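# Build a neat four-block tower from the magnet-block heap

## Task

Take four magnet blocks from the pile and stack them squarely into a single column of four, then release the gripper so the tower stands without being held.

## Robot and tools

Robot: two six-joint arms with parallel-jaw grippers, called left_arm and right_arm. They are arm names, not image sides. Base poses of each arm's root link in the scene frame: left_arm at (-0.004, +0.374, 0) m with quat_wxyz (+0.996, 0, 0, +0.092); right_arm at (-0.002, -0.315, 0) m with quat_wxyz (+1.000, 0, 0, -0.027).

Scene frame: origin on the table surface midway between the arms, +x reaches out across the table, +z is up, and left_arm sits toward +y. Gripper frame: fingers extend along the gripper's +z axis and close along its y axis. The reported hand point lies between the finger pads, roughly 1 cm short of the fingertips.

Tool execute_actions, argument "actions": a list holding one item or nothing. An empty list only reports the current state. An item with "rows" (1 to 15 rows) and optional "steps" (1 to 15, default 15; each step is 1/30 s) is a motion: row k is used on step k and the final row repeats for the remaining steps. An item with only "steps" (up to 300) is a wait that sends no command and ends once that many steps have elapsed since the previous result, counting time spent replying. Optional "pictures" (true/false) decides whether camera images come back; by default they do. A rejected call moves nothing.

Each row is one flat list of 14 numbers, each in [-1, 1], covering both arms even if only one moves: left_arm waist, shoulder, elbow, wrist pitch, wrist yaw, wrist roll, gripper opening, then the same seven for right_arm. The six joint numbers are offsets, not poses: they are added to that arm's joint angles as shown in the most recent result listing them (before any such result, and for a second or later call within one reply, they count from wherever the arm is when the motion begins). They are never relative to the previous row. Scale: 1.0 equals 1.202 rad for waist, 1.258 shoulder, 1.238 elbow, 2.073 wrist pitch, 2.022 wrist yaw and 2.022 wrist roll. Stated joint ranges in rad: waist -2.618 to 3.054, shoulder 0.000 to 3.142, elbow 0.000 to 3.142, wrist pitch -1.571 to 1.571, wrist yaw -1.571 to 1.571, wrist roll -2.094 to 2.094. A request more than 0.036 rad beyond a range end is rejected; the real stop may differ from the stated one by up to 0.036 rad, and requests past it are clipped there, reported as "joint sent to its limit" (possibly referring to an earlier, still-running motion). No such message does not prove there is room left. The opening number is absolute, not an offset: +1 fully open, -1 closed.

Motion limits: per step each joint target is kept within a lead of its measured angle (0.202 rad waist, 0.258 shoulder, 0.238 elbow, 0.573 wrist pitch, 0.522 wrist yaw and roll), and if targets would move the hand more than 70 mm from where it is, all are pulled back proportionally, so big moves need several calls. Between calls the arms continue toward the last row's target until they settle or a step is HELD; afterward only a new action moves them further. Sending zeros is not holding still: it drives joints back to the reference angles. Arms sag under zero offsets, so to hold a posture, aim the first call of a reply at the desired angles and use zeros afterward, pushing the aim further if a joint still lags.

Gripping: grip_measured reports finger opening on the same scale as the command. Away from -1 and +1, the fingers go to where grip_measured would equal your number. To keep a block held, command about 0.03 below the measured grip value (less for a lighter hold). Each gripper's reading has a fixed error up to about 1 mm. Pad force tops out near 50 to 62 N, may spike on first contact, and is weaker on very thin parts.

Result lines: the state line "left_arm: …" | "right_arm: …" gives each hand's position (m) and quat_wxyz in the scene frame; it can be off, more so at long reach. Joint positions and Joint velocities list each arm's six joints (rad, rad/s) then the pad gap (m, m/s; 0.094 m fully open). Joint torques follow the joint order, with fixed per-unit offsets, scale and noise; friction can mask or mimic load. "joint command not followed" means the clearance check altered or blocked joint targets on some steps while the rest of the row ran. HELD marks steps where your row was partly or wholly not sent. MOTOR HOT appears from 75 °C; at 90 °C that arm stops for 10 s, and at 100 °C it goes limp and falls; these stops appear as OVER-TEMPERATURE FAULT. Avoid holding loads longer than needed.

Tool zoom_image: "camera" is cam_left_wrist or cam_right_wrist (each image 504x504), "region" is [x0, y0, x1, y1] pixels from the top-left, at most 504 by 504; it magnifies the latest image. Tool read_manual (optional "section", default "licences") returns licence text only. Tool finished_scene with "scene" (integer) ends the current scene permanently and reports success; the stack must already be complete and stable, with grippers released. Replying without any tool call ends everything.

Avoid: pushing anything off the table, dropping or slamming blocks, letting the arms collide or press each other, hard pushes, and brief external tugs loosening a grip. Order: look, approach a block from above with the gripper open, descend, close, lift, move over the stack, lower gently, open, retreat; repeat until four blocks stand aligned.

Each tool is called after "Request:" as name(argument=value, ...), one argument or row to a line, values as JSON.

## Session

Request:
execute_actions(
  actions=[],
)

Scene clock: 0.00 s of 5800.00 s.
left_arm: end_effector_position=(+0.0630, +0.0271, +0.2272) grip_measured=+1.000 end_effector_quat_wxyz=(+0.624, +0.749, +0.037, +0.218) | right_arm: end_effector_position=(+0.5644, -0.4690, +0.1412) grip_measured=+1.000 end_effector_quat_wxyz=(-0.078, +0.830, +0.379, +0.401)
Joint positions: left_arm=[-1.759  0.986  0.425  0.425 -0.387  1.806  0.094] | right_arm=[-0.416  2.519  2.477 -1.052 -0.722  1.999  0.094]
Joint velocities: left_arm=[-0.022  0.002 -0.017 -0.051  0.066 -0.066  0.   ] | right_arm=[-0.007  0.002 -0.022  0.051  0.037 -0.037  0.   ]
Joint torques (N m, as the arm reports them, + toward a larger angle): no reading
Motor temperatures (°C, as the motors report them): left_arm=[29 26 27 27 26 28] | right_arm=[25 28 26 26 25 28]

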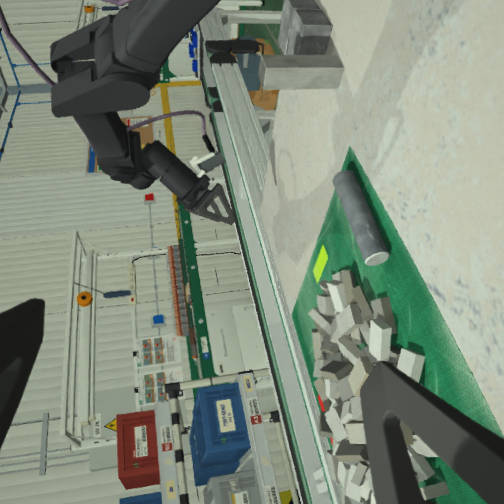

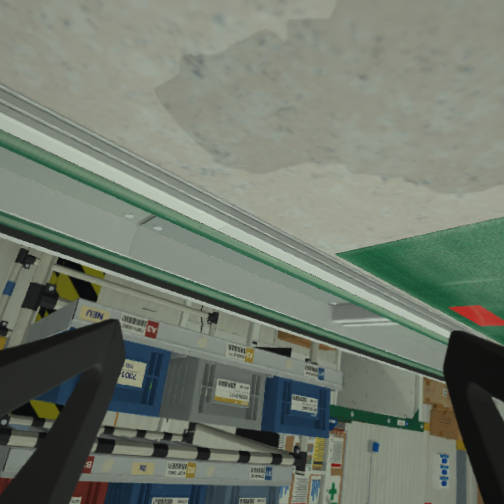

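Request:
execute_actions(
  actions=[
    {"rows":[[0.2,0.1,0.6,-0.2,0.19,-0.5,1, 0,-0.5,-0.2,0,0.2,-0.5,1]],"steps":15},
  ],
  pictures=false,
)

Request:
execute_actions(
  actions=[
    {"steps":20},
  ],
  pictures=false,
)

Scene clock: 5.50 s of 5800.00 s.
left_arm: end_effector_position=(+0.0930, -0.0049, +0.4552) grip_measured=+1.000 end_effector_quat_wxyz=(+0.729, +0.591, +0.306, -0.158) | right_arm: end_effector_position=(+0.4633, -0.4791, +0.3675) grip_measured=+1.000 end_effector_quat_wxyz=(+0.352, +0.578, +0.677, +0.288)
Joint positions: left_arm=[-1.522  1.11   1.158  0.066 -0.032  0.883  0.094] | right_arm=[-0.414  1.87   2.242 -1.046 -0.357  1.12   0.094]
Joint velocities: left_arm=[ 0.002 -0.193  0.071  0.022  0.154 -0.491  0.   ] | right_arm=[-0.017 -0.696  0.017  0.154  0.154 -0.784  0.   ]
Joint torques (N m, as the arm reports them, + toward a larger angle): left_arm=[ 0.17 -2.13  8.9   1.28  0.13 -0.09] | right_arm=[-0.14 -3.75  6.17  0.8  -0.02 -0.07]
Motor temperatures (°C, as the motors report them): left_arm=[29 26 28 28 26 28] | right_arm=[25 32 27 26 25 28]
Steps of this call (steps 1 to 90: nothing new was sent; then 2.00 s passed at rest; steps 91 to 105: all 15 steps of this action). Readings (joint positions):
91: left_arm=[-1.725 1.001 0.462 0.351 -0.316 1.724] | right_arm=[-0.414 2.479 2.417 -1.030 -0.661 1.915]
92: left_arm=[-1.664 1.044 0.529 0.267 -0.245 1.627] | right_arm=[-0.413 2.420 2.328 -1.031 -0.590 1.818]
94: left_arm=[-1.560 1.116 0.673 0.153 -0.167 1.431] | right_arm=[-0.414 2.329 2.253 -1.063 -0.512 1.678]
98: left_arm=[-1.522 1.138 0.913 0.075 -0.099 1.137] | right_arm=[-0.414 2.163 2.242 -1.064 -0.436 1.448]
105: the state above

Scene clock: 6.17 s of 5800.00 s.
left_arm: end_effector_position=(+0.0896, -0.0062, +0.4458) grip_measured=+1.000 end_effector_quat_wxyz=(+0.708, +0.595, +0.329, -0.189) | right_arm: end_effector_position=(+0.4683, -0.4877, +0.3545) grip_measured=+1.000 end_effector_quat_wxyz=(+0.364, +0.548, +0.709, +0.252)
Joint positions: left_arm=[-1.522  1.108  1.159  0.024 -0.012  0.807  0.094] | right_arm=[-0.414  1.897  2.242 -1.043 -0.325  1.002  0.094]
Joint velocities: left_arm=[-0.012  0.002 -0.017 -0.007  0.007 -0.081  0.   ] | right_arm=[-0.012  0.002 -0.017 -0.007 -0.051 -0.007  0.   ]
Joint torques (N m, as the arm reports them, + toward a larger angle): left_arm=[ 0.2  -2.94  9.19  1.67  0.07 -0.12] | right_arm=[-0.13 -9.99  6.31  0.89 -0.02 -0.12]
Motor temperatures (°C, as the motors report them): left_arm=[29 26 28 28 26 28] | right_arm=[25 32 27 27 25 28]
Steps of this call (steps 1 to 20: the robot went on to your last target). Readings (joint positions):
1: left_arm=[-1.522 1.105 1.159 0.066 -0.028 0.867] | right_arm=[-0.414 1.852 2.242 -1.043 -0.353 1.095]
2: left_arm=[-1.522 1.105 1.159 0.064 -0.025 0.855] | right_arm=[-0.414 1.844 2.242 -1.041 -0.348 1.076]
4: left_arm=[-1.522 1.107 1.159 0.049 -0.020 0.837] | right_arm=[-0.414 1.848 2.242 -1.041 -0.341 1.048]
8: left_arm=[-1.522 1.108 1.159 0.031 -0.015 0.819] | right_arm=[-0.414 1.883 2.242 -1.041 -0.331 1.020]
20: the state above

Request:
execute_actions(
  actions=[
    {"rows":[[0.43,0.15,0.36,-0.73,0,-0.4,1, 0.4,-0.71,-0.76,-0.12,0.16,-0.5,1]],"steps":15},
  ],
  pictures=false,
)

Request:
execute_actions(
  actions=[
    {"steps":25},
  ],
)

Scene clock: 8.43 s of 5800.00 s.
left_arm: end_effector_position=(+0.2138, +0.1448, +0.2871) grip_measured=+1.000 end_effector_quat_wxyz=(+0.277, +0.409, +0.863, -0.101) | right_arm: end_effector_position=(+0.2497, -0.3007, +0.2814) grip_measured=+1.000 end_effector_quat_wxyz=(+0.309, +0.046, +0.949, +0.048)
Joint positions: left_arm=[-1.009  1.317  1.565 -1.221 -0.018  0.065  0.094] | right_arm=[ 0.07   1.059  1.372 -1.25  -0.052  0.132  0.094]
Joint velocities: left_arm=[-0.012 -0.002 -0.002 -1.985 -0.007 -0.388  0.   ] | right_arm=[-0.002 -1.595 -1.077 -0.828  0.242 -1.018  0.   ]
Joint torques (N m, as the arm reports them, + toward a larger angle): left_arm=[ 0.24 -5.73 10.96  1.56  0.05 -0.03] | right_arm=[-0.13  2.04  6.69  1.51  0.01 -0.04]
Motor temperatures (°C, as the motors report them): left_arm=[29 26 29 29 26 28] | right_arm=[25 32 27 27 25 28]
Steps of this call (steps 1 to 15: the robot went on to your last target; steps 16 to 53: nothing new was sent; steps 54 to 68: all 15 steps of this action). Readings (joint positions):
54: left_arm=[-1.502 1.126 1.195 -0.047 0.002 0.745] | right_arm=[-0.402 1.874 2.210 -1.040 -0.286 0.947]
55: left_arm=[-1.461 1.163 1.259 -0.135 0.008 0.666] | right_arm=[-0.381 1.837 2.152 -1.060 -0.243 0.886]
57: left_arm=[-1.344 1.252 1.405 -0.327 0.009 0.487] | right_arm=[-0.309 1.748 2.039 -1.110 -0.182 0.764]
61: left_arm=[-1.107 1.317 1.540 -0.643 -0.003 0.244] | right_arm=[-0.110 1.541 1.816 -1.169 -0.111 0.504]
68: the state above

Scene clock: 9.27 s of 5800.00 s.
left_arm: end_effector_position=(+0.1755, +0.1862, +0.2585) grip_measured=+1.000 end_effector_quat_wxyz=(+0.160, +0.396, +0.902, -0.060) | right_arm: end_effector_position=(+0.2266, -0.3088, +0.2691) grip_measured=+1.000 end_effector_quat_wxyz=(+0.293, -0.011, +0.956, +0.006)
Joint positions: left_arm=[-1.009  1.317  1.565 -1.476 -0.018  0.004  0.094] | right_arm=[ 0.07   0.997  1.319 -1.298 -0.008 -0.003  0.094]
Joint velocities: left_arm=[ 0.007  0.002  0.012 -0.007 -0.007 -0.066  0.   ] | right_arm=[-0.002 -0.002 -0.002 -0.037 -0.037  0.007  0.   ]
Joint torques (N m, as the arm reports them, + toward a larger angle): left_arm=[ 0.21 -5.39 10.68  0.77  0.04 -0.07] | right_arm=[-0.28 -0.22  5.55  0.79  0.02 -0.09]
Motor temperatures (°C, as the motors report them): left_arm=[29 26 29 29 26 28] | right_arm=[25 32 28 27 25 28]
Steps of this call (steps 1 to 25: the robot went on to your last target). Readings (joint positions):
1: left_arm=[-1.009 1.317 1.565 -1.280 -0.018 0.053] | right_arm=[0.070 1.017 1.347 -1.276 -0.043 0.105]
2: left_arm=[-1.009 1.317 1.565 -1.326 -0.018 0.043] | right_arm=[0.070 0.995 1.337 -1.292 -0.036 0.083]
4: left_arm=[-1.009 1.317 1.565 -1.387 -0.018 0.029] | right_arm=[0.070 0.988 1.333 -1.299 -0.026 0.052]
8: left_arm=[-1.009 1.317 1.565 -1.446 -0.018 0.014] | right_arm=[0.070 0.996 1.321 -1.298 -0.015 0.019]
25: the state above

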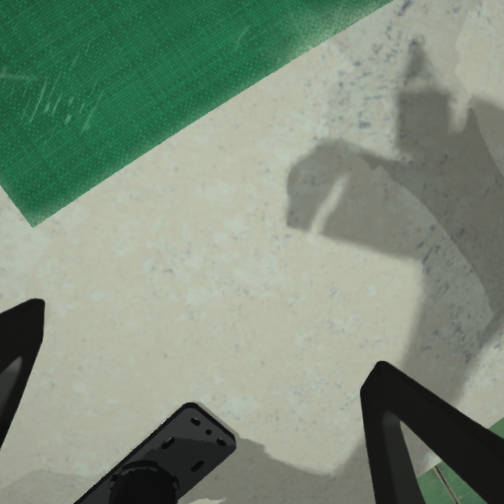

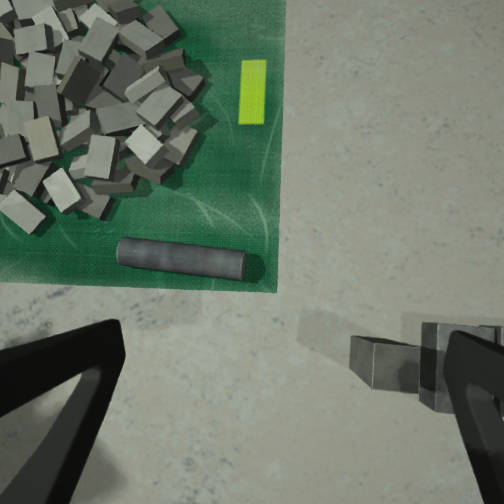

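Request:
execute_actions(
  actions=[
    {"rows":[[0.0,-0.15,-0.2,0.2,0,0,1, 0.1,0.15,0.15,0,0,0,1],[0.0,-0.15,-0.2,0.2,0,0,1, 0.1,0.15,0.15,0,0,0,1],[0.0,-0.15,-0.2,0.2,0,0,1, 0.1,0.15,0.15,0,0,0,1],[0.0,-0.33,-0.5,0.45,0,0,1, 0.3,0.48,0.38,-0.03,0,0,1]],"steps":15},
  ],
  pictures=false,
)

Request:
execute_actions(
  actions=[
    {"steps":20},
  ],
)

Scene clock: 16.60 s of 5800.00 s.
left_arm: end_effector_position=(+0.2075, +0.1515, +0.2632) grip_measured=+1.000 end_effector_quat_wxyz=(+0.441, +0.350, +0.806, -0.184) | right_arm: end_effector_position=(+0.3338, -0.1777, +0.2385) grip_measured=+1.000 end_effector_quat_wxyz=(+0.175, -0.187, +0.966, +0.039)
Joint positions: left_arm=[-1.009  0.904  0.954 -0.625 -0.018  0.004  0.094] | right_arm=[ 0.433  1.646  1.767 -1.332 -0.01  -0.001  0.094]
Joint velocities: left_arm=[ 0.007  0.012  0.012  0.549  0.022 -0.037  0.   ] | right_arm=[ 0.017 -0.203 -0.002 -0.066 -0.022 -0.022  0.   ]
Joint torques (N m, as the arm reports them, + toward a larger angle): left_arm=[ 0.   -1.74  7.46  1.74 -0.02 -0.02] | right_arm=[-0.21 -9.75  9.26  0.2  -0.03 -0.02]
Motor temperatures (°C, as the motors report them): left_arm=[29 27 31 28 26 28] | right_arm=[25 31 28 28 25 28]
Steps of this call (steps 1 to 15: the robot went on to your last target; steps 16 to 90: nothing new was sent; then 3.83 s passed at rest; steps 91 to 105: all 15 steps of this action). Readings (joint positions):
91: left_arm=[-1.009 1.284 1.514 -1.403 -0.018 0.004] | right_arm=[0.089 1.023 1.349 -1.323 0.000 -0.002]
92: left_arm=[-1.009 1.236 1.437 -1.317 -0.018 0.004] | right_arm=[0.125 1.069 1.401 -1.338 0.001 -0.002]
94: left_arm=[-1.009 1.136 1.307 -1.184 -0.018 0.004] | right_arm=[0.195 1.175 1.500 -1.337 0.006 -0.001]
98: left_arm=[-1.009 0.902 1.017 -0.832 -0.018 0.004] | right_arm=[0.390 1.471 1.746 -1.332 -0.000 -0.001]
105: the state above

Scene clock: 17.27 s of 5800.00 s.
left_arm: end_effector_position=(+0.2130, +0.1456, +0.2766) grip_measured=+1.000 end_effector_quat_wxyz=(+0.466, +0.344, +0.792, -0.195) | right_arm: end_effector_position=(+0.3272, -0.1804, +0.2477) grip_measured=+1.000 end_effector_quat_wxyz=(+0.183, -0.187, +0.964, +0.040)
Joint positions: left_arm=[-1.009  0.904  0.954 -0.562 -0.018  0.004  0.094] | right_arm=[ 0.433  1.615  1.767 -1.346 -0.01  -0.001  0.094]
Joint velocities: left_arm=[ 0.012  0.012  0.002  0.051 -0.007 -0.051  0.   ] | right_arm=[ 0.007  0.002  0.002  0.007 -0.022 -0.007  0.   ]
Joint torques (N m, as the arm reports them, + toward a larger angle): left_arm=[-0.09 -1.7   7.39  1.9  -0.03  0.  ] | right_arm=[-0.23 -7.99  9.07  0.3   0.   -0.03]
Motor temperatures (°C, as the motors report them): left_arm=[29 27 31 29 26 28] | right_arm=[25 31 28 28 25 28]
Steps of this call (steps 1 to 20: the robot went on to your last target). Readings (joint positions):
1: left_arm=[-1.009 0.904 0.954 -0.610 -0.018 0.004] | right_arm=[0.433 1.639 1.767 -1.334 -0.010 -0.001]
2: left_arm=[-1.009 0.904 0.954 -0.599 -0.018 0.004] | right_arm=[0.433 1.632 1.767 -1.337 -0.010 -0.001]
4: left_arm=[-1.009 0.904 0.954 -0.584 -0.018 0.004] | right_arm=[0.433 1.620 1.767 -1.341 -0.010 -0.001]
8: left_arm=[-1.009 0.904 0.954 -0.570 -0.018 0.004] | right_arm=[0.433 1.615 1.767 -1.345 -0.010 -0.001]
20: the state above

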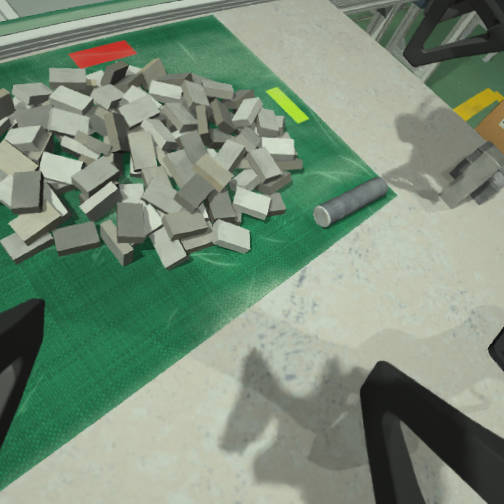

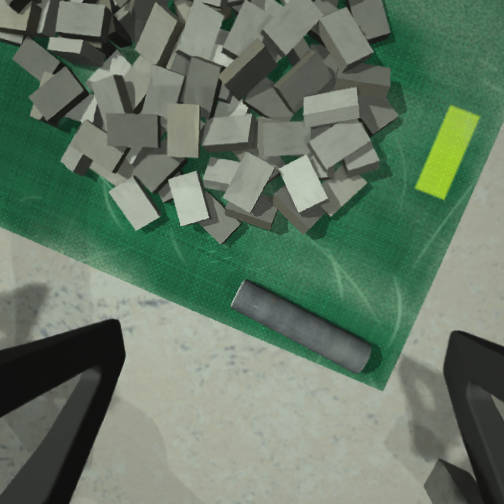

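Request:
zoom_image(
  camera="cam_right_wrist",
  region=[40,60,420,260],
)

Request:
zoom_image(
  camera="cam_left_wrist",
  region=[0,50,320,280],
)

Region (40, 60, 420, 260) of cam_right_wrist's 504x504 image, scaled by 1.326, with more detail than that image has; it fills the top 265 rows of this view, and the rest is white.

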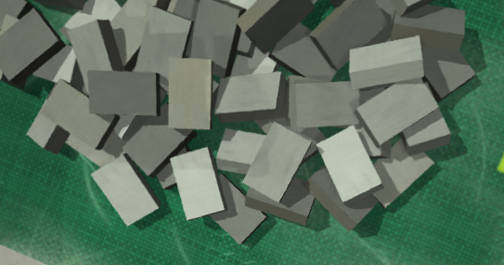

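Region (0, 50, 320, 280) of cam_left_wrist's 504x504 image, scaled by 1.575, with more detail than that image has; it fills the top 362 rows of this view, and the rest is white.

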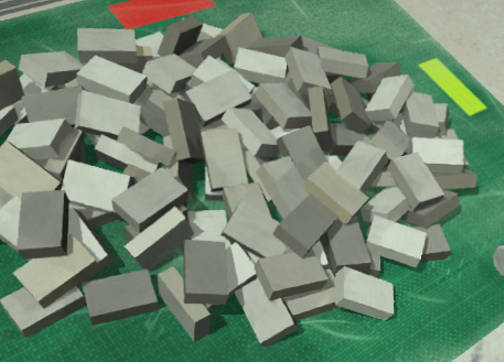

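Request:
execute_actions(
  actions=[
    {"rows":[[0,0,0,0,0,0,1,0.02,0.04,0.02,0,0,-0.01,0.9],[0,0,0,0,0,0,1,0.04,0.08,0.04,0,0,-0.02,0.8],[0,0,0,0,0,0,1,0.06,0.12,0.06,0,0,-0.03,0.7],[0,0,0,0,0,0,1,0.08,0.16,0.08,0,0,-0.04,0.6],[0,0,0,0,0,0,1,0.1,0.2,0.1,0,0,-0.05,0.5],[0,0,0,0,0,0,1,0.12,0.24,0.12,0,0,-0.06,0.4],[0,0,0,0,0,0,1,0.131,0.28,0.14,0,0,-0.06,0.3],[0,0,0,0,0,0,1,0.131,0.31,0.155,0,0,-0.06,0.2],[0,0,0,0,0,0,1,0.131,0.34,0.155,0,0,-0.06,0.2],[0,0,0,0,0,0,1,0.131,0.37,0.155,0,0,-0.06,0.2],[0,0,0,0,0,0,1,0.131,0.39,0.155,0,0,-0.06,0.2],[0,0,0,0,0,0,1,0.131,0.41,0.155,0,0,-0.06,0.2],[0,0,0,0,0,0,1,0.131,0.42,0.155,0,0,-0.06,0.2],[0,0,0,0,0,0,1,0.131,0.43,0.155,0,0,-0.06,0.2]],"steps":15},
  ],
  pictures=false,
)

Request:
execute_actions(
  actions=[
    {"steps":12},
  ],
)

Scene clock: 37.90 s of 5800.00 s.
left_arm: end_effector_position=(+0.2130, +0.1455, +0.2767) grip_measured=+1.000 end_effector_quat_wxyz=(+0.466, +0.344, +0.791, -0.195) | right_arm: end_effector_position=(+0.3533, -0.0948, +0.0848) grip_measured=+0.202 end_effector_quat_wxyz=(-0.009, -0.322, +0.947, +0.004)
Joint positions: left_arm=[-1.009  0.904  0.954 -0.562 -0.018  0.004  0.094] | right_arm=[ 0.6    2.176  1.926 -1.337 -0.013 -0.109  0.056]
Joint velocities: left_arm=[ 0.002 -0.002 -0.002 -0.007  0.051 -0.007  0.   ] | right_arm=[-0.027  0.462 -0.012 -0.007 -0.022 -0.081 -0.   ]
Joint torques (N m, as the arm reports them, + toward a larger angle): left_arm=[-0.04 -1.58  8.41  1.77 -0.01 -0.01] | right_arm=[ -0.7  -15.54   9.61  -0.25   0.    -0.14]
Motor temperatures (°C, as the motors report them): left_arm=[29 26 30 32 26 28] | right_arm=[25 32 30 27 25 28]
Steps of this call (steps 1 to 15: the robot went on to your last target; steps 16 to 90: nothing new was sent; then 17.13 s passed at rest; steps 91 to 105: all 15 steps of this action). Readings (joint positions):
91: left_arm=[-1.009 0.904 0.954 -0.562 -0.018 0.004] | right_arm=[0.435 1.619 1.767 -1.347 -0.010 -0.003]
92: left_arm=[-1.009 0.904 0.954 -0.562 -0.018 0.004] | right_arm=[0.440 1.632 1.775 -1.351 -0.009 -0.009]
94: left_arm=[-1.009 0.904 0.954 -0.562 -0.018 0.004] | right_arm=[0.467 1.694 1.814 -1.356 -0.006 -0.028]
98: left_arm=[-1.009 0.904 0.954 -0.562 -0.018 0.004] | right_arm=[0.559 1.906 1.909 -1.348 -0.006 -0.077]
105: the state above

Scene clock: 38.30 s of 5800.00 s.
left_arm: end_effector_position=(+0.2130, +0.1455, +0.2767) grip_measured=+1.000 end_effector_quat_wxyz=(+0.466, +0.344, +0.791, -0.195) | right_arm: end_effector_position=(+0.3534, -0.0951, +0.0854) grip_measured=+0.202 end_effector_quat_wxyz=(-0.009, -0.325, +0.946, +0.005)
Joint positions: left_arm=[-1.009  0.904  0.954 -0.562 -0.018  0.004  0.094] | right_arm=[ 0.599  2.175  1.926 -1.337 -0.013 -0.116  0.056]
Joint velocities: left_arm=[-0.012  0.002 -0.012  0.022 -0.022  0.051  0.   ] | right_arm=[-0.017 -0.007  0.012 -0.022 -0.051  0.037 -0.   ]
Joint torques (N m, as the arm reports them, + toward a larger angle): left_arm=[-0.02 -1.62  8.38  1.74  0.    0.01] | right_arm=[ -0.73 -12.69   9.73  -0.3    0.01  -0.07]
Motor temperatures (°C, as the motors report them): left_arm=[29 26 30 32 26 28] | right_arm=[25 32 30 27 25 28]
Steps of this call (steps 1 to 12: the robot went on to your last target). Readings (joint positions):
1: left_arm=[-1.009 0.904 0.954 -0.562 -0.018 0.004] | right_arm=[0.599 2.188 1.926 -1.337 -0.013 -0.111]
2: left_arm=[-1.009 0.904 0.954 -0.562 -0.018 0.004] | right_arm=[0.599 2.191 1.926 -1.337 -0.013 -0.112]
4: left_arm=[-1.009 0.904 0.954 -0.562 -0.018 0.004] | right_arm=[0.599 2.187 1.926 -1.337 -0.013 -0.114]
8: left_arm=[-1.009 0.904 0.954 -0.562 -0.018 0.004] | right_arm=[0.599 2.176 1.926 -1.337 -0.013 -0.116]
12: the state above

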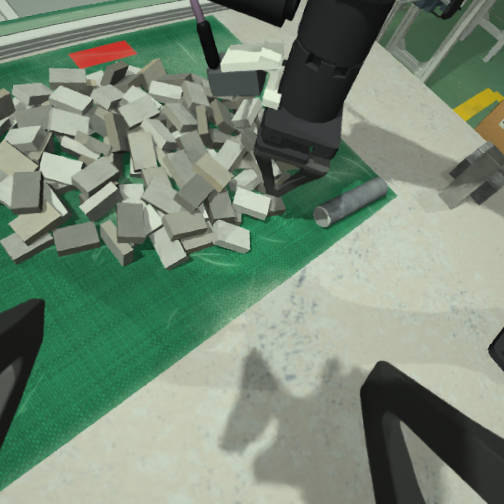

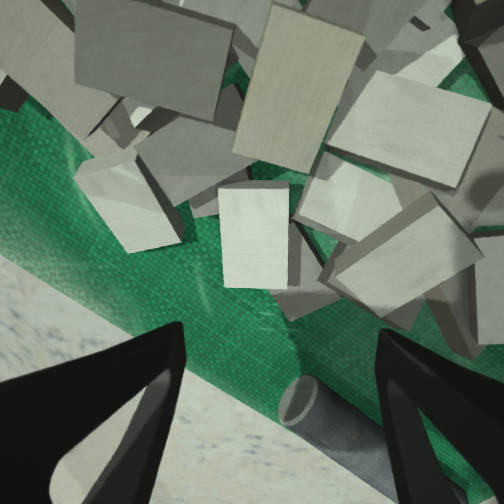

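Request:
execute_actions(
  actions=[
    {"rows":[[0,0,0,0,0,0,1,0.005,0,-0.01,0.015,0,0,0.15],[0,0,0,0,0,0,1,0.01,0,-0.02,0.03,0,0,0.1],[0,0,0,0,0,0,1,0.015,0,-0.03,0.045,0,0,0.05],[0,0,0,0,0,0,1,0.018,0.005,-0.04,0.057,0,0,0],[0,0,0,0,0,0,1,0.018,0.01,-0.054,0.057,0,0,-0.1]],"steps":15},
  ],
)

Scene clock: 43.47 s of 5800.00 s.
left_arm: end_effector_position=(+0.2130, +0.1455, +0.2767) grip_measured=+1.000 end_effector_quat_wxyz=(+0.466, +0.344, +0.791, -0.195) | right_arm: end_effector_position=(+0.3587, -0.0848, +0.0682) grip_measured=-0.098 end_effector_quat_wxyz=(+0.007, -0.332, +0.943, +0.008)
Joint positions: left_arm=[-1.009  0.904  0.954 -0.562 -0.018  0.004  0.094] | right_arm=[ 0.613  2.186  1.876 -1.243 -0.013 -0.117  0.042]
Joint velocities: left_arm=[ 0.007  0.002  0.007 -0.022  0.051  0.007  0.   ] | right_arm=[-0.027  0.007 -0.022  0.007  0.022 -0.11   0.   ]
Joint torques (N m, as the arm reports them, + toward a larger angle): left_arm=[-0.06 -1.51  8.2   1.72  0.   -0.03] | right_arm=[  0.64 -11.41   5.59  -0.02  -0.02  -0.01]
Motor temperatures (°C, as the motors report them): left_arm=[29 26 31 32 26 28] | right_arm=[25 34 30 27 25 28]
Steps of this call (steps 1 to 15: the robot went on to your last target; steps 16 to 90: nothing new was sent; then 1.67 s passed at rest; steps 91 to 105: all 15 steps of this action). Readings (joint positions):
91: left_arm=[-1.009 0.904 0.954 -0.562 -0.018 0.004] | right_arm=[0.599 2.175 1.926 -1.336 -0.013 -0.117]
92: left_arm=[-1.009 0.904 0.954 -0.562 -0.018 0.004] | right_arm=[0.599 2.175 1.926 -1.331 -0.013 -0.117]
94: left_arm=[-1.009 0.904 0.954 -0.562 -0.018 0.004] | right_arm=[0.601 2.175 1.918 -1.303 -0.013 -0.117]
98: left_arm=[-1.009 0.904 0.954 -0.562 -0.018 0.004] | right_arm=[0.610 2.179 1.884 -1.262 -0.013 -0.117]
105: the state above

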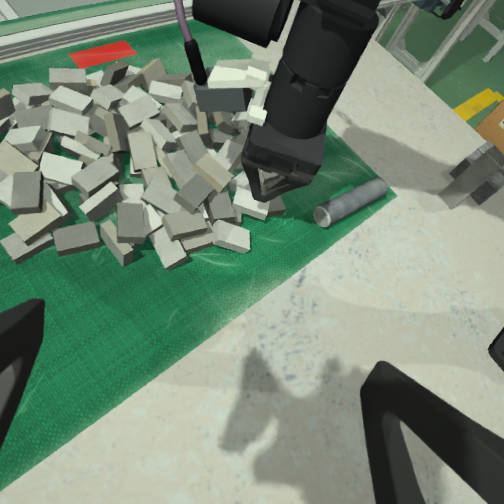

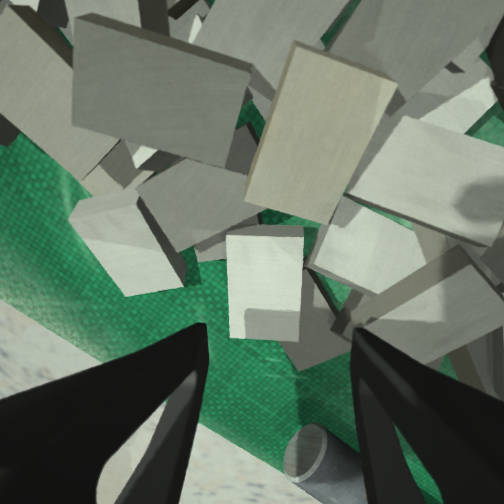

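Request:
execute_actions(
  actions=[
    {"rows":[[0,0,0,0,0,0,1,0.008,0,-0.015,0.01,0,0,-0.12],[0,0,0,0,0,0,1,0.016,0,-0.03,0.02,0,0,-0.15],[0,0,0,0,0,0,1,0.016,0.005,-0.045,0.03,0,0,-0.15],[0,0,0,0,0,0,1,0.016,0.005,-0.06,0.04,0,0,-0.15],[0,0,0,0,0,0,1,0.016,0.01,-0.075,0.05,0,0,-0.15],[0,0,0,0,0,0,1,0.016,0.015,-0.09,0.06,0,0,-0.15],[0,0,0,0,0,0,1,0.016,0.018,-0.105,0.064,0,0,-0.15]],"steps":15},
  ],
  pictures=false,
)

Request:
execute_actions(
  actions=[
    {"steps":8},
  ],
)

Scene clock: 50.90 s of 5800.00 s.
left_arm: end_effector_position=(+0.2130, +0.1455, +0.2767) grip_measured=+1.000 end_effector_quat_wxyz=(+0.466, +0.344, +0.791, -0.195) | right_arm: end_effector_position=(+0.3489, -0.0857, +0.0323) grip_measured=-0.148 end_effector_quat_wxyz=(-0.009, -0.337, +0.941, +0.003)
Joint positions: left_arm=[-1.009  0.904  0.954 -0.562 -0.018  0.004  0.094] | right_arm=[ 0.625  2.207  1.765 -1.146 -0.011 -0.117  0.04 ]
Joint velocities: left_arm=[ 0.012 -0.012  0.012  0.022 -0.007 -0.007  0.   ] | right_arm=[ 0.012 -0.002  0.002 -0.007  0.037 -0.081 -0.   ]
Joint torques (N m, as the arm reports them, + toward a larger angle): left_arm=[ 0.01 -1.49  8.35  1.76 -0.01 -0.01] | right_arm=[  0.68 -11.17   5.19   0.15   0.03   0.  ]
Motor temperatures (°C, as the motors report them): left_arm=[29 26 31 32 26 28] | right_arm=[25 35 29 27 25 28]
Steps of this call (steps 1 to 15: the robot went on to your last target; steps 16 to 90: nothing new was sent; then 3.93 s passed at rest; steps 91 to 105: all 15 steps of this action). Readings (joint positions):
91: left_arm=[-1.009 0.904 0.954 -0.562 -0.018 0.004] | right_arm=[0.613 2.186 1.876 -1.238 -0.013 -0.117]
92: left_arm=[-1.009 0.904 0.954 -0.562 -0.018 0.004] | right_arm=[0.614 2.186 1.874 -1.235 -0.013 -0.117]
94: left_arm=[-1.009 0.904 0.954 -0.562 -0.018 0.004] | right_arm=[0.617 2.186 1.857 -1.216 -0.013 -0.117]
98: left_arm=[-1.009 0.904 0.954 -0.562 -0.018 0.004] | right_arm=[0.623 2.192 1.787 -1.167 -0.013 -0.117]
105: the state above

Scene clock: 51.17 s of 5800.00 s.
left_arm: end_effector_position=(+0.2130, +0.1455, +0.2767) grip_measured=+1.000 end_effector_quat_wxyz=(+0.466, +0.344, +0.791, -0.195) | right_arm: end_effector_position=(+0.3489, -0.0857, +0.0323) grip_measured=-0.148 end_effector_quat_wxyz=(-0.009, -0.337, +0.941, +0.003)
Joint positions: left_arm=[-1.009  0.904  0.954 -0.562 -0.018  0.004  0.094] | right_arm=[ 0.625  2.207  1.765 -1.146 -0.011 -0.117  0.04 ]
Joint velocities: left_arm=[ 0.002 -0.007 -0.017 -0.095 -0.022  0.066  0.   ] | right_arm=[ 0.007 -0.017  0.002  0.037 -0.037 -0.051 -0.002]
Joint torques (N m, as the arm reports them, + toward a larger angle): left_arm=[-0.06 -1.53  8.21  1.71 -0.02  0.  ] | right_arm=[  0.58 -11.21   5.27   0.11  -0.03  -0.02]
Motor temperatures (°C, as the motors report them): left_arm=[29 26 31 32 26 28] | right_arm=[25 35 29 27 25 28]
Steps of this call (steps 1 to 8: the robot went on to your last target). Readings (joint positions):
1: left_arm=[-1.009 0.904 0.954 -0.562 -0.018 0.004] | right_arm=[0.625 2.207 1.765 -1.146 -0.011 -0.117]
2: left_arm=[-1.009 0.904 0.954 -0.562 -0.018 0.004] | right_arm=[0.625 2.207 1.765 -1.146 -0.011 -0.117]
4: left_arm=[-1.009 0.904 0.954 -0.562 -0.018 0.004] | right_arm=[0.625 2.207 1.765 -1.146 -0.011 -0.117]
8: the state above

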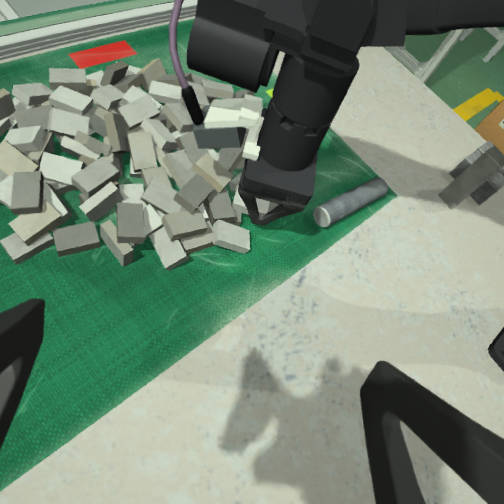

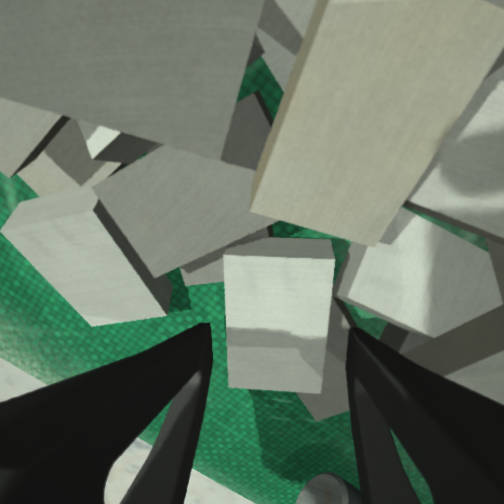

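Request:
execute_actions(
  actions=[
    {"rows":[[0,0,0,0,0,0,1,0,0.006,0,0.012,0,0,-0.15],[0,0,0,0,0,0,1,0,0.012,0,0.02,0,0,-0.15],[0,0,0,0,0,0,1,0,0.016,0,0.022,0,0,-0.15]],"steps":12},
  ],
)

Request:
zoom_image(
  camera="cam_left_wrist",
  region=[190,150,330,270],
)

Scene clock: 54.87 s of 5800.00 s.
left_arm: end_effector_position=(+0.2130, +0.1455, +0.2767) grip_measured=+1.000 end_effector_quat_wxyz=(+0.466, +0.344, +0.791, -0.195) | right_arm: end_effector_position=(+0.3490, -0.0856, +0.0323) grip_measured=-0.148 end_effector_quat_wxyz=(-0.009, -0.337, +0.941, +0.003)
Joint positions: left_arm=[-1.009  0.904  0.954 -0.562 -0.018  0.004  0.094] | right_arm=[ 0.625  2.207  1.765 -1.146 -0.011 -0.117  0.04 ]
Joint velocities: left_arm=[-0.017 -0.007  0.007 -0.037 -0.022 -0.051  0.   ] | right_arm=[-0.002  0.002 -0.007 -0.007 -0.037  0.037 -0.   ]
Joint torques (N m, as the arm reports them, + toward a larger angle): left_arm=[-0.06 -1.52  8.39  1.71  0.   -0.01] | right_arm=[-0.01 -9.71  6.84  0.2  -0.02 -0.02]
Motor temperatures (°C, as the motors report them): left_arm=[29 26 31 32 26 28] | right_arm=[25 36 29 27 25 28]
Steps of this call (steps 1 to 15: the robot went on to your last target; steps 16 to 90: nothing new was sent; then 0.30 s passed at rest; steps 91 to 102: all 12 steps of this action). Readings (joint positions):
91: left_arm=[-1.009 0.904 0.954 -0.562 -0.018 0.004] | right_arm=[0.625 2.207 1.765 -1.146 -0.011 -0.117]
92: left_arm=[-1.009 0.904 0.954 -0.562 -0.018 0.004] | right_arm=[0.625 2.207 1.765 -1.146 -0.011 -0.117]
94: left_arm=[-1.009 0.904 0.954 -0.562 -0.018 0.004] | right_arm=[0.625 2.207 1.765 -1.146 -0.011 -0.117]
98: left_arm=[-1.009 0.904 0.954 -0.562 -0.018 0.004] | right_arm=[0.625 2.207 1.765 -1.146 -0.011 -0.117]
102: the state above

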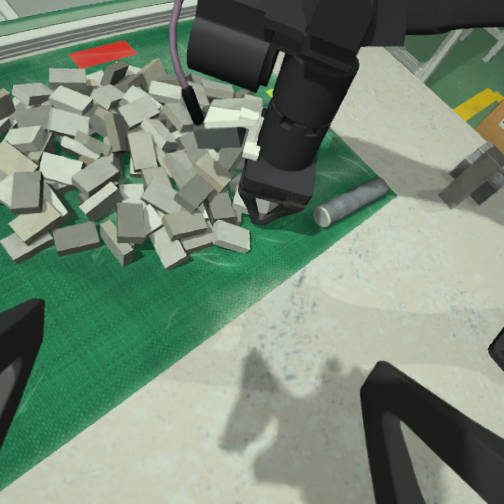

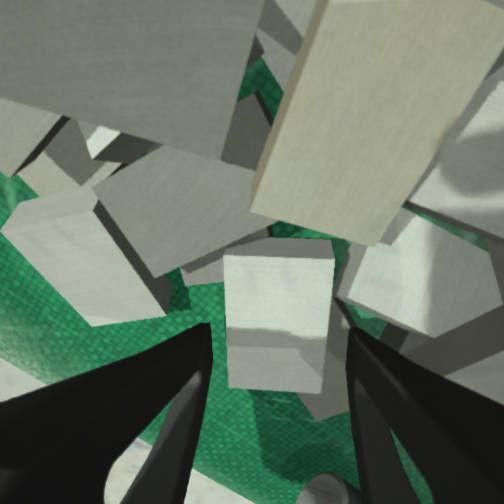

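Region (190, 150, 330, 270) of cam_left_wrist's 504x504 image, scaled by 3.600, with more detail than that image has; it fills the top 432 rows of this view, and the rest is white.

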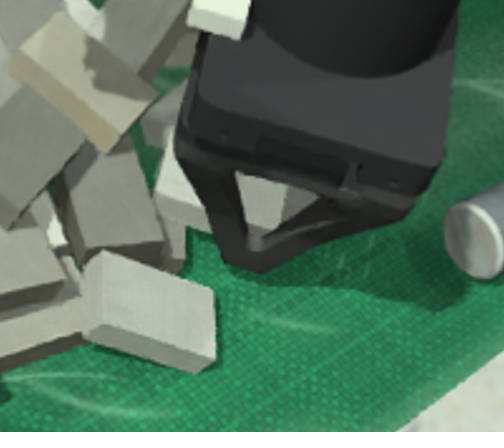

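Request:
execute_actions(
  actions=[
    {"rows":[[0,0,0,0,0,0,1,0,-0.02,0,0,0,0,-0.2],[0,0,0,0,0,0,1,0,-0.02,0,0,0,0,-0.25],[0,0,0,0,0,0,1,0,-0.02,0,0,0,0,-0.3],[0,0,0,0,0,0,1,0,-0.02,0,0,0,0,-0.34],[0,0,0,0,0,0,1,0,-0.02,0,0,0,0,-0.38],[0,0,0,0,0,0,1,0,-0.02,0,0,0,0,-0.41],[0,0,0,0,0,0,1,0,-0.02,0,0,0,0,-0.44],[0,0,0,0,0,0,1,0,-0.02,0,0,0,0,-0.47],[0,0,0,0,0,0,1,0,-0.02,0,0,0,0,-0.5]],"steps":15},
  ],
)

Scene clock: 58.47 s of 5800.00 s.
left_arm: end_effector_position=(+0.2130, +0.1455, +0.2767) grip_measured=+1.000 end_effector_quat_wxyz=(+0.466, +0.344, +0.791, -0.195) | right_arm: end_effector_position=(+0.3493, -0.0858, +0.0335) grip_measured=-0.474 end_effector_quat_wxyz=(-0.008, -0.337, +0.941, +0.003)
Joint positions: left_arm=[-1.009  0.904  0.954 -0.562 -0.018  0.004  0.094] | right_arm=[ 0.625  2.203  1.765 -1.146 -0.009 -0.117  0.025]
Joint velocities: left_arm=[ 0.017  0.012  0.012 -0.037  0.022  0.022  0.   ] | right_arm=[-0.007 -0.012  0.002 -0.037 -0.051 -0.022 -0.001]
Joint torques (N m, as the arm reports them, + toward a larger angle): left_arm=[-0.05 -1.49  8.32  1.73  0.    0.01] | right_arm=[ -0.03 -13.21   6.85  -0.21  -0.03  -0.02]
Motor temperatures (°C, as the motors report them): left_arm=[29 26 31 32 26 28] | right_arm=[25 36 29 27 25 28]
Steps of this call (steps 1 to 15: the robot went on to your last target; steps 16 to 90: nothing new was sent; then 0.10 s passed at rest; steps 91 to 105: all 15 steps of this action). Readings (joint positions):
91: left_arm=[-1.009 0.904 0.954 -0.562 -0.018 0.004] | right_arm=[0.625 2.205 1.765 -1.146 -0.009 -0.117]
92: left_arm=[-1.009 0.904 0.954 -0.562 -0.018 0.004] | right_arm=[0.625 2.204 1.765 -1.146 -0.008 -0.117]
94: left_arm=[-1.009 0.904 0.954 -0.562 -0.018 0.004] | right_arm=[0.625 2.203 1.765 -1.146 -0.008 -0.117]
98: left_arm=[-1.009 0.904 0.954 -0.562 -0.018 0.004] | right_arm=[0.625 2.203 1.765 -1.146 -0.009 -0.117]
105: the state above

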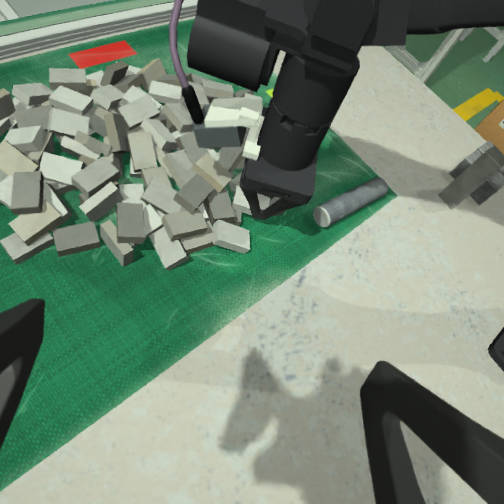

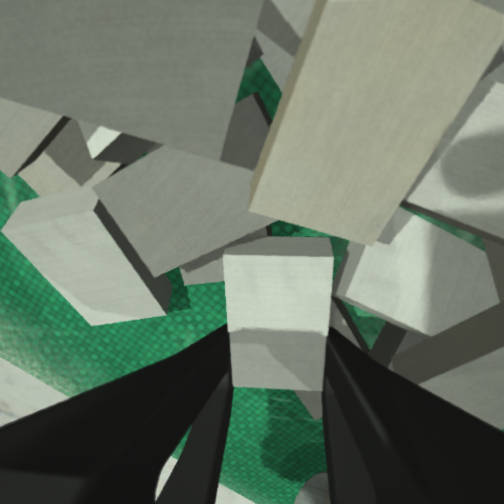

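Request:
execute_actions(
  actions=[
    {"rows":[[0,0,0,0,0,0,1,0,-0.03,0.01,0,0,0,-0.51],[0,0,0,0,0,0,1,0,-0.04,0.01,-0.005,0,0,-0.51],[0,0,0,0,0,0,1,0,-0.055,0.01,-0.01,0,0,-0.51],[0,0,0,0,0,0,1,0,-0.07,0.01,-0.02,0,0,-0.51],[0,0,0,0,0,0,1,0,-0.085,0.01,-0.03,0,0,-0.51],[0,0,0,0,0,0,1,0,-0.1,0.01,-0.04,0,0,-0.51],[0,0,0,0,0,0,1,0,-0.115,0.01,-0.05,0,0,-0.51],[0,0,0,0,0,0,1,0,-0.13,0.01,-0.06,0,0,-0.51],[0,0,0,0,0,0,1,0,-0.145,0.01,-0.07,0,0,-0.51],[0,0,0,0,0,0,1,0,-0.16,0.01,-0.08,0,0,-0.51]],"steps":15},
  ],
)

Scene clock: 64.27 s of 5800.00 s.
left_arm: end_effector_position=(+0.2130, +0.1455, +0.2767) grip_measured=+1.000 end_effector_quat_wxyz=(+0.466, +0.344, +0.791, -0.195) | right_arm: end_effector_position=(+0.3298, -0.0984, +0.1116) grip_measured=-0.474 end_effector_quat_wxyz=(+0.027, -0.337, +0.941, +0.011)
Joint positions: left_arm=[-1.009  0.904  0.954 -0.562 -0.018  0.004  0.094] | right_arm=[ 0.625  2.001  1.765 -1.277 -0.009 -0.117  0.025]
Joint velocities: left_arm=[-0.002  0.007 -0.002  0.022 -0.095  0.022  0.   ] | right_arm=[ 0.002 -0.007  0.002 -0.11   0.037  0.007 -0.   ]
Joint torques (N m, as the arm reports them, + toward a larger angle): left_arm=[ 0.02 -1.57  8.27  1.76 -0.01  0.01] | right_arm=[-0.01 -9.98  8.1  -0.12 -0.02 -0.01]
Motor temperatures (°C, as the motors report them): left_arm=[29 26 31 33 26 28] | right_arm=[25 37 29 27 25 28]
Steps of this call (steps 1 to 15: the robot went on to your last target; steps 16 to 90: nothing new was sent; then 2.30 s passed at rest; steps 91 to 105: all 15 steps of this action). Readings (joint positions):
91: left_arm=[-1.009 0.904 0.954 -0.562 -0.018 0.004] | right_arm=[0.625 2.202 1.765 -1.146 -0.009 -0.117]
92: left_arm=[-1.009 0.904 0.954 -0.562 -0.018 0.004] | right_arm=[0.625 2.200 1.765 -1.146 -0.009 -0.117]
94: left_arm=[-1.009 0.904 0.954 -0.562 -0.018 0.004] | right_arm=[0.625 2.185 1.765 -1.150 -0.009 -0.117]
98: left_arm=[-1.009 0.904 0.954 -0.562 -0.018 0.004] | right_arm=[0.625 2.112 1.765 -1.191 -0.009 -0.117]
105: the state above

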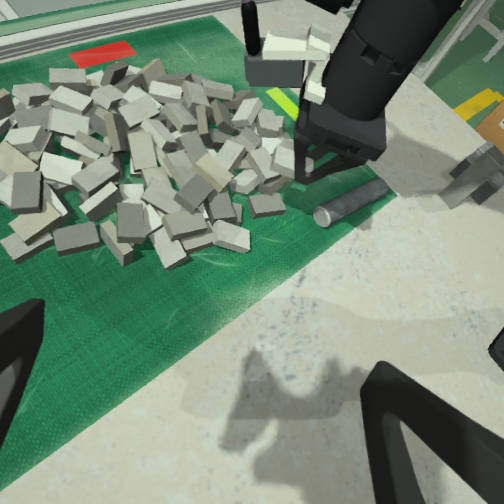

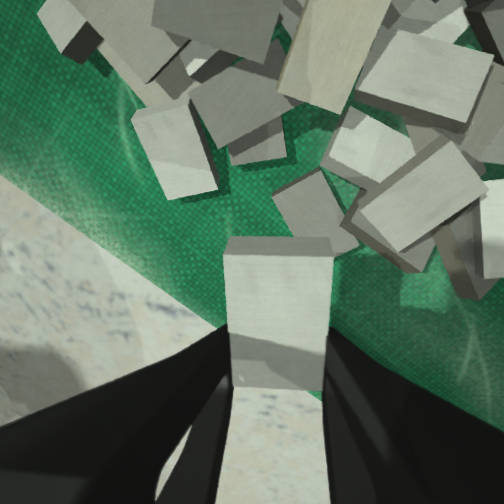

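Request:
execute_actions(
  actions=[
    {"rows":[[0,0,0,0,0,0,1,0.02,-0.02,-0.03,0.008,0.008,0.01,-0.51],[0,0,0,0,0,0,1,0.04,-0.04,-0.06,0.016,0.008,0.02,-0.51],[0,0,0,0,0,0,1,0.06,-0.06,-0.09,0.024,0.008,0.03,-0.51],[0,0,0,0,0,0,1,0.08,-0.08,-0.12,0.032,0.008,0.04,-0.51],[0,0,0,0,0,0,1,0.1,-0.1,-0.15,0.04,0.008,0.05,-0.51],[0,0,0,0,0,0,1,0.12,-0.12,-0.18,0.048,0.008,0.058,-0.51],[0,0,0,0,0,0,1,0.14,-0.14,-0.21,0.056,0.008,0.058,-0.51],[0,0,0,0,0,0,1,0.16,-0.16,-0.24,0.064,0.008,0.058,-0.51],[0,0,0,0,0,0,1,0.18,-0.18,-0.27,0.072,0.008,0.058,-0.51],[0,0,0,0,0,0,1,0.2,-0.2,-0.3,0.08,0.008,0.058,-0.51],[0,0,0,0,0,0,1,0.22,-0.214,-0.33,0.088,0.008,0.058,-0.51],[0,0,0,0,0,0,1,0.23,-0.214,-0.36,0.097,0.008,0.058,-0.51],[0,0,0,0,0,0,1,0.24,-0.214,-0.39,0.097,0.008,0.058,-0.51],[0,0,0,0,0,0,1,0.24,-0.214,-0.415,0.097,0.008,0.058,-0.51]],"steps":15},
  ],
  pictures=false,
)

Request:
execute_actions(
  actions=[
    {"steps":12},
  ],
)

Scene clock: 72.27 s of 5800.00 s.
left_arm: end_effector_position=(+0.2130, +0.1455, +0.2767) grip_measured=+1.000 end_effector_quat_wxyz=(+0.466, +0.344, +0.791, -0.195) | right_arm: end_effector_position=(+0.2006, -0.0746, +0.0821) grip_measured=-0.474 end_effector_quat_wxyz=(+0.005, -0.426, +0.905, +0.002)
Joint positions: left_arm=[-1.009  0.904  0.954 -0.562 -0.018  0.004  0.094] | right_arm=[ 0.919  1.74   1.308 -1.127 -0.    -0.015  0.025]
Joint velocities: left_arm=[-0.007 -0.002  0.002 -0.066  0.007  0.037  0.   ] | right_arm=[ 0.149  0.012 -0.701 -0.007 -0.051  0.095  0.   ]
Joint torques (N m, as the arm reports them, + toward a larger angle): left_arm=[-0.01 -1.56  8.27  1.76 -0.01 -0.02] | right_arm=[-1.19 -8.11  5.85  0.19  0.11  0.11]
Motor temperatures (°C, as the motors report them): left_arm=[29 26 31 33 26 28] | right_arm=[25 37 29 27 25 28]
Steps of this call (steps 1 to 30: the robot went on to your last target; steps 31 to 90: nothing new was sent; then 4.50 s passed at rest; steps 91 to 105: all 15 steps of this action). Readings (joint positions):
91: left_arm=[-1.009 0.904 0.954 -0.562 -0.018 0.004] | right_arm=[0.626 2.003 1.762 -1.295 -0.007 -0.114]
92: left_arm=[-1.009 0.904 0.954 -0.562 -0.018 0.004] | right_arm=[0.630 1.997 1.749 -1.283 -0.003 -0.108]
94: left_arm=[-1.009 0.904 0.954 -0.562 -0.018 0.004] | right_arm=[0.653 1.967 1.693 -1.254 0.006 -0.088]
98: left_arm=[-1.009 0.904 0.954 -0.562 -0.018 0.004] | right_arm=[0.758 1.872 1.542 -1.209 0.010 -0.041]
105: the state above

Scene clock: 72.67 s of 5800.00 s.
left_arm: end_effector_position=(+0.2130, +0.1455, +0.2767) grip_measured=+1.000 end_effector_quat_wxyz=(+0.466, +0.344, +0.791, -0.195) | right_arm: end_effector_position=(+0.1949, -0.0811, +0.0690) grip_measured=-0.474 end_effector_quat_wxyz=(-0.006, -0.423, +0.906, -0.003)
Joint positions: left_arm=[-1.009  0.904  0.954 -0.562 -0.018  0.004  0.094] | right_arm=[ 0.921  1.742  1.256 -1.099  0.001 -0.006  0.025]
Joint velocities: left_arm=[ 0.012 -0.002 -0.002  0.022 -0.051 -0.125  0.   ] | right_arm=[-0.017 -0.007 -0.007 -0.007  0.037  0.037  0.   ]
Joint torques (N m, as the arm reports them, + toward a larger angle): left_arm=[-0.08 -1.61  8.37  1.77  0.   -0.01] | right_arm=[-0.6  -8.19  6.3  -0.06  0.03  0.03]
Motor temperatures (°C, as the motors report them): left_arm=[29 26 31 33 26 28] | right_arm=[25 37 29 27 25 28]
Steps of this call (steps 1 to 12: the robot went on to your last target). Readings (joint positions):
1: left_arm=[-1.009 0.904 0.954 -0.562 -0.018 0.004] | right_arm=[0.922 1.740 1.286 -1.124 -0.001 -0.013]
2: left_arm=[-1.009 0.904 0.954 -0.562 -0.018 0.004] | right_arm=[0.921 1.742 1.269 -1.122 -0.000 -0.011]
4: left_arm=[-1.009 0.904 0.954 -0.562 -0.018 0.004] | right_arm=[0.921 1.742 1.256 -1.122 0.001 -0.009]
8: left_arm=[-1.009 0.904 0.954 -0.562 -0.018 0.004] | right_arm=[0.921 1.742 1.256 -1.106 0.001 -0.007]
12: the state above

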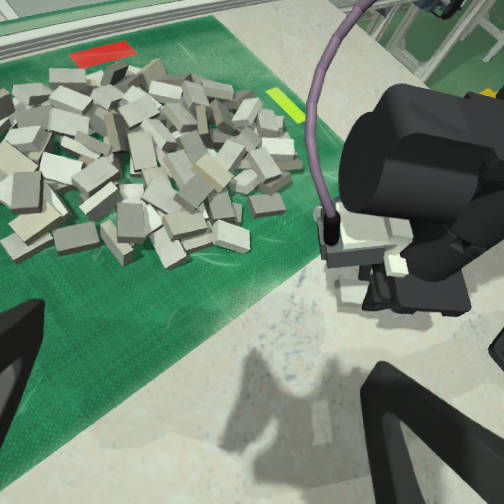

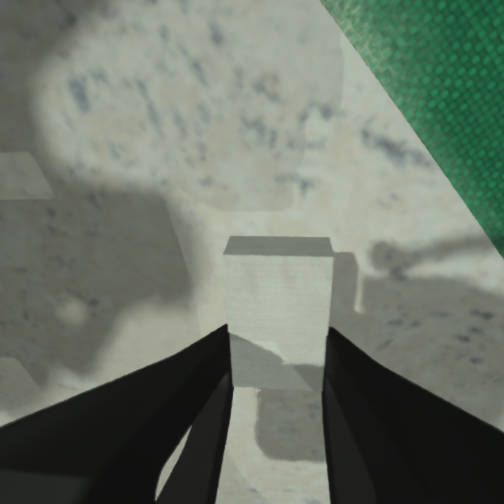

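Request:
execute_actions(
  actions=[
    {"rows":[[-0.03,-0.05,-0.07,0.04,0,0,1,0,0.004,-0.01,0.01,0,0,-0.51],[-0.06,-0.1,-0.14,0.08,0,0,1,0,0.008,-0.02,0.02,0,0,-0.51],[-0.09,-0.15,-0.21,0.12,0,0,1,0,0.012,-0.03,0.03,0,0,-0.51],[-0.12,-0.2,-0.28,0.16,0,0,1,0,0.016,-0.04,0.04,0,0,-0.51],[-0.15,-0.25,-0.35,0.2,0,0,1,0,0.02,-0.05,0.05,0,0,-0.51],[-0.18,-0.3,-0.42,0.24,0,0,1,0,0.024,-0.06,0.06,0,0,-0.51],[-0.21,-0.35,-0.5,0.28,0,0,1,0,0.028,-0.07,0.07,0,0,-0.51],[-0.24,-0.4,-0.58,0.32,0,0,1,0,0.033,-0.08,0.08,0,0,-0.51],[-0.275,-0.48,-0.72,0.37,0,0,1,0,0.038,-0.09,0.09,0,0,-0.51]],"steps":15},
  ],
  pictures=false,
)

Request:
execute_actions(
  actions=[
    {"steps":12},
  ],
)

Scene clock: 82.17 s of 5800.00 s.
left_arm: end_effector_position=(+0.1090, +0.1343, +0.1465) grip_measured=+1.000 end_effector_quat_wxyz=(+0.537, +0.416, +0.651, -0.338) | right_arm: end_effector_position=(+0.1940, -0.0822, +0.0294) grip_measured=-0.474 end_effector_quat_wxyz=(-0.011, -0.423, +0.906, -0.005)
Joint positions: left_arm=[-1.329  0.316  0.052  0.069 -0.015  0.004  0.094] | right_arm=[ 0.921  1.794  1.154 -0.954  0.001 -0.006  0.025]
Joint velocities: left_arm=[ 0.012  0.002 -0.164  0.168 -0.022 -0.125  0.   ] | right_arm=[ 0.007  0.002 -0.017  0.154  0.022  0.007 -0.001]
Joint torques (N m, as the arm reports them, + toward a larger angle): left_arm=[-0.81 -0.08 10.89  2.77 -0.04 -0.01] | right_arm=[ 0.   -7.98  5.65 -0.05 -0.01 -0.02]
Motor temperatures (°C, as the motors report them): left_arm=[29 26 31 34 26 28] | right_arm=[25 36 29 27 25 28]
Steps of this call (steps 1 to 30: the robot went on to your last target; steps 31 to 90: nothing new was sent; then 6.00 s passed at rest; steps 91 to 105: all 15 steps of this action). Readings (joint positions):
91: left_arm=[-1.012 0.897 0.941 -0.543 -0.019 0.004] | right_arm=[0.921 1.742 1.256 -1.095 0.001 -0.006]
92: left_arm=[-1.025 0.873 0.903 -0.503 -0.021 0.004] | right_arm=[0.921 1.742 1.256 -1.093 0.001 -0.006]
94: left_arm=[-1.081 0.775 0.767 -0.404 -0.022 0.004] | right_arm=[0.921 1.742 1.247 -1.075 0.001 -0.006]
98: left_arm=[-1.230 0.513 0.426 -0.180 -0.019 0.004] | right_arm=[0.921 1.760 1.202 -1.016 0.001 -0.006]
105: the state above

Scene clock: 82.57 s of 5800.00 s.
left_arm: end_effector_position=(+0.1106, +0.1308, +0.1735) grip_measured=+1.000 end_effector_quat_wxyz=(+0.573, +0.396, +0.620, -0.361) | right_arm: end_effector_position=(+0.1976, -0.0779, +0.0294) grip_measured=-0.474 end_effector_quat_wxyz=(-0.000, -0.423, +0.906, -0.001)
Joint positions: left_arm=[-1.329  0.316  0.051  0.182 -0.015  0.004  0.094] | right_arm=[ 0.921  1.794  1.154 -0.932  0.001 -0.006  0.025]
Joint velocities: left_arm=[ 0.007 -0.007 -0.002  0.007 -0.022 -0.066  0.   ] | right_arm=[ 0.002 -0.002 -0.007  0.081 -0.022  0.051  0.001]
Joint torques (N m, as the arm reports them, + toward a larger angle): left_arm=[-0.81  0.    9.88  2.03 -0.03 -0.02] | right_arm=[ 0.   -7.89  5.66  0.01 -0.01 -0.02]
Motor temperatures (°C, as the motors report them): left_arm=[29 26 32 34 26 28] | right_arm=[25 36 29 27 25 28]
Steps of this call (steps 1 to 12: the robot went on to your last target). Readings (joint positions):
1: left_arm=[-1.329 0.316 0.051 0.080 -0.015 0.004] | right_arm=[0.921 1.794 1.154 -0.949 0.001 -0.006]
2: left_arm=[-1.329 0.316 0.051 0.099 -0.015 0.004] | right_arm=[0.921 1.794 1.154 -0.944 0.001 -0.006]
4: left_arm=[-1.329 0.316 0.051 0.136 -0.015 0.004] | right_arm=[0.921 1.794 1.154 -0.939 0.001 -0.006]
8: left_arm=[-1.329 0.316 0.051 0.170 -0.015 0.004] | right_arm=[0.921 1.794 1.154 -0.934 0.001 -0.006]
12: the state above

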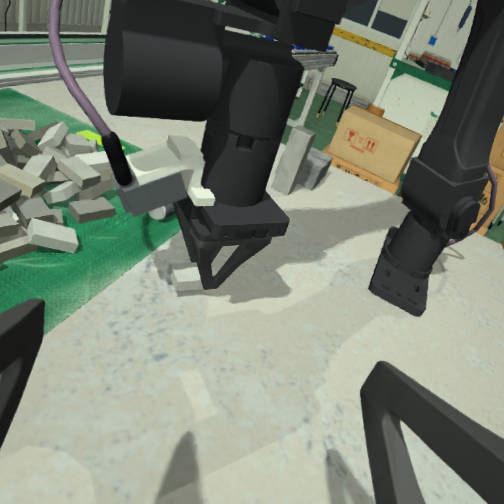

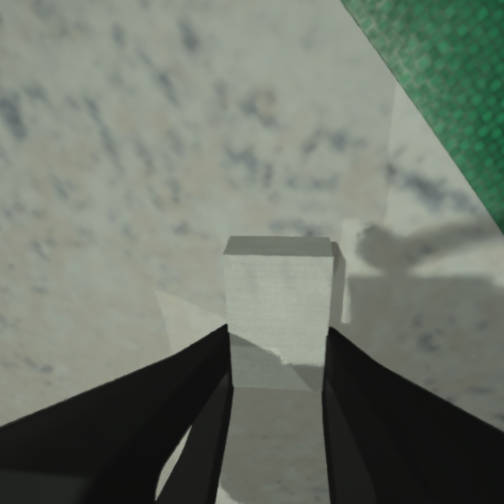

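Request:
execute_actions(
  actions=[
    {"rows":[[0,0,0,0,0,0,1,0,0.01,0,0.005,0,0,-0.51],[0,0,0,0,0,0,1,0,0.014,0,0.005,0,0,-0.51],[0,0,0,0,0,0,1,0,0.018,0,0.01,0,0,-0.51],[0,0,0,0,0,0,1,0,0.022,0,0.01,0,0,-0.51],[0,0,0,0,0,0,1,0,0.026,0,0.015,0,0,-0.51],[0,0,0,0,0,0,1,0,0.03,0,0.015,0,0,-0.51]],"steps":15},
  ],
)

Request:
zoom_image(
  camera="cam_left_wrist",
  region=[140,220,280,320],
)

Scene clock: 86.40 s of 5800.00 s.
left_arm: end_effector_position=(+0.1107, +0.1307, +0.1751) grip_measured=+1.000 end_effector_quat_wxyz=(+0.574, +0.395, +0.619, -0.362) | right_arm: end_effector_position=(+0.1973, -0.0783, +0.0190) grip_measured=-0.474 end_effector_quat_wxyz=(-0.011, -0.423, +0.906, -0.006)
Joint positions: left_arm=[-1.329  0.316  0.051  0.188 -0.015  0.004  0.094] | right_arm=[ 0.921  1.83   1.154 -0.92   0.001 -0.006  0.025]
Joint velocities: left_arm=[ 0.002  0.007 -0.012 -0.007  0.022  0.037  0.   ] | right_arm=[-0.007  0.012  0.022  0.037 -0.037  0.051  0.   ]
Joint torques (N m, as the arm reports them, + toward a larger angle): left_arm=[-0.24  1.2   8.76  1.79 -0.01 -0.02] | right_arm=[-0.01 -7.8   6.27 -0.01 -0.01 -0.02]
Motor temperatures (°C, as the motors report them): left_arm=[29 26 32 34 26 28] | right_arm=[25 35 29 27 25 28]
Steps of this call (steps 1 to 30: the robot went on to your last target; steps 31 to 90: nothing new was sent; then 0.33 s passed at rest; steps 91 to 105: all 15 steps of this action). Readings (joint positions):
91: left_arm=[-1.329 0.316 0.051 0.188 -0.015 0.004] | right_arm=[0.921 1.794 1.154 -0.931 0.001 -0.006]
92: left_arm=[-1.329 0.316 0.051 0.188 -0.015 0.004] | right_arm=[0.921 1.795 1.154 -0.931 0.001 -0.006]
94: left_arm=[-1.329 0.316 0.051 0.188 -0.015 0.004] | right_arm=[0.921 1.802 1.154 -0.930 0.001 -0.006]
98: left_arm=[-1.329 0.316 0.051 0.188 -0.015 0.004] | right_arm=[0.921 1.825 1.154 -0.924 0.001 -0.006]
105: the state above

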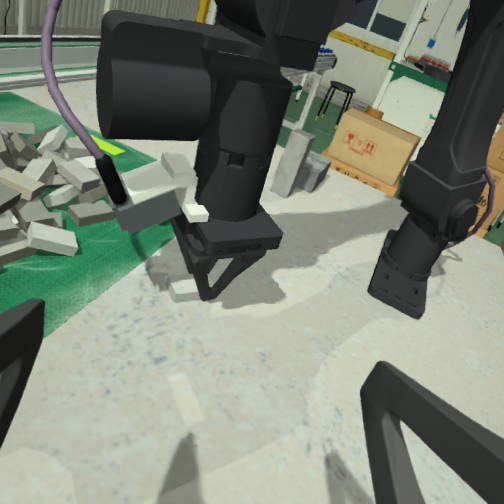

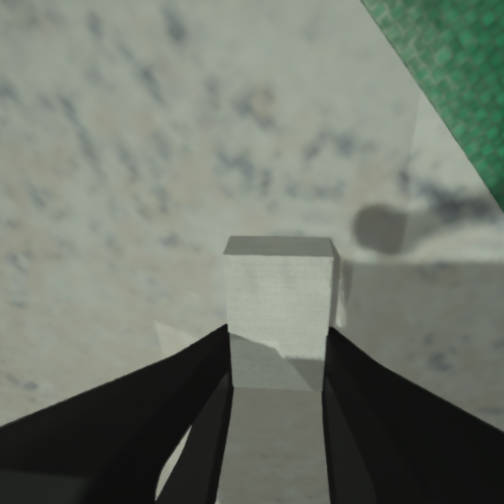

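Region (140, 220, 280, 320) of cam_left_wrist's 504x504 image, scaled by 3.600, with more detail than that image has; it fills the top 360 rows of this view, and the rest is white.

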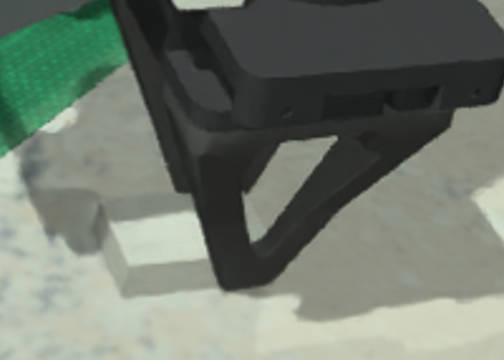

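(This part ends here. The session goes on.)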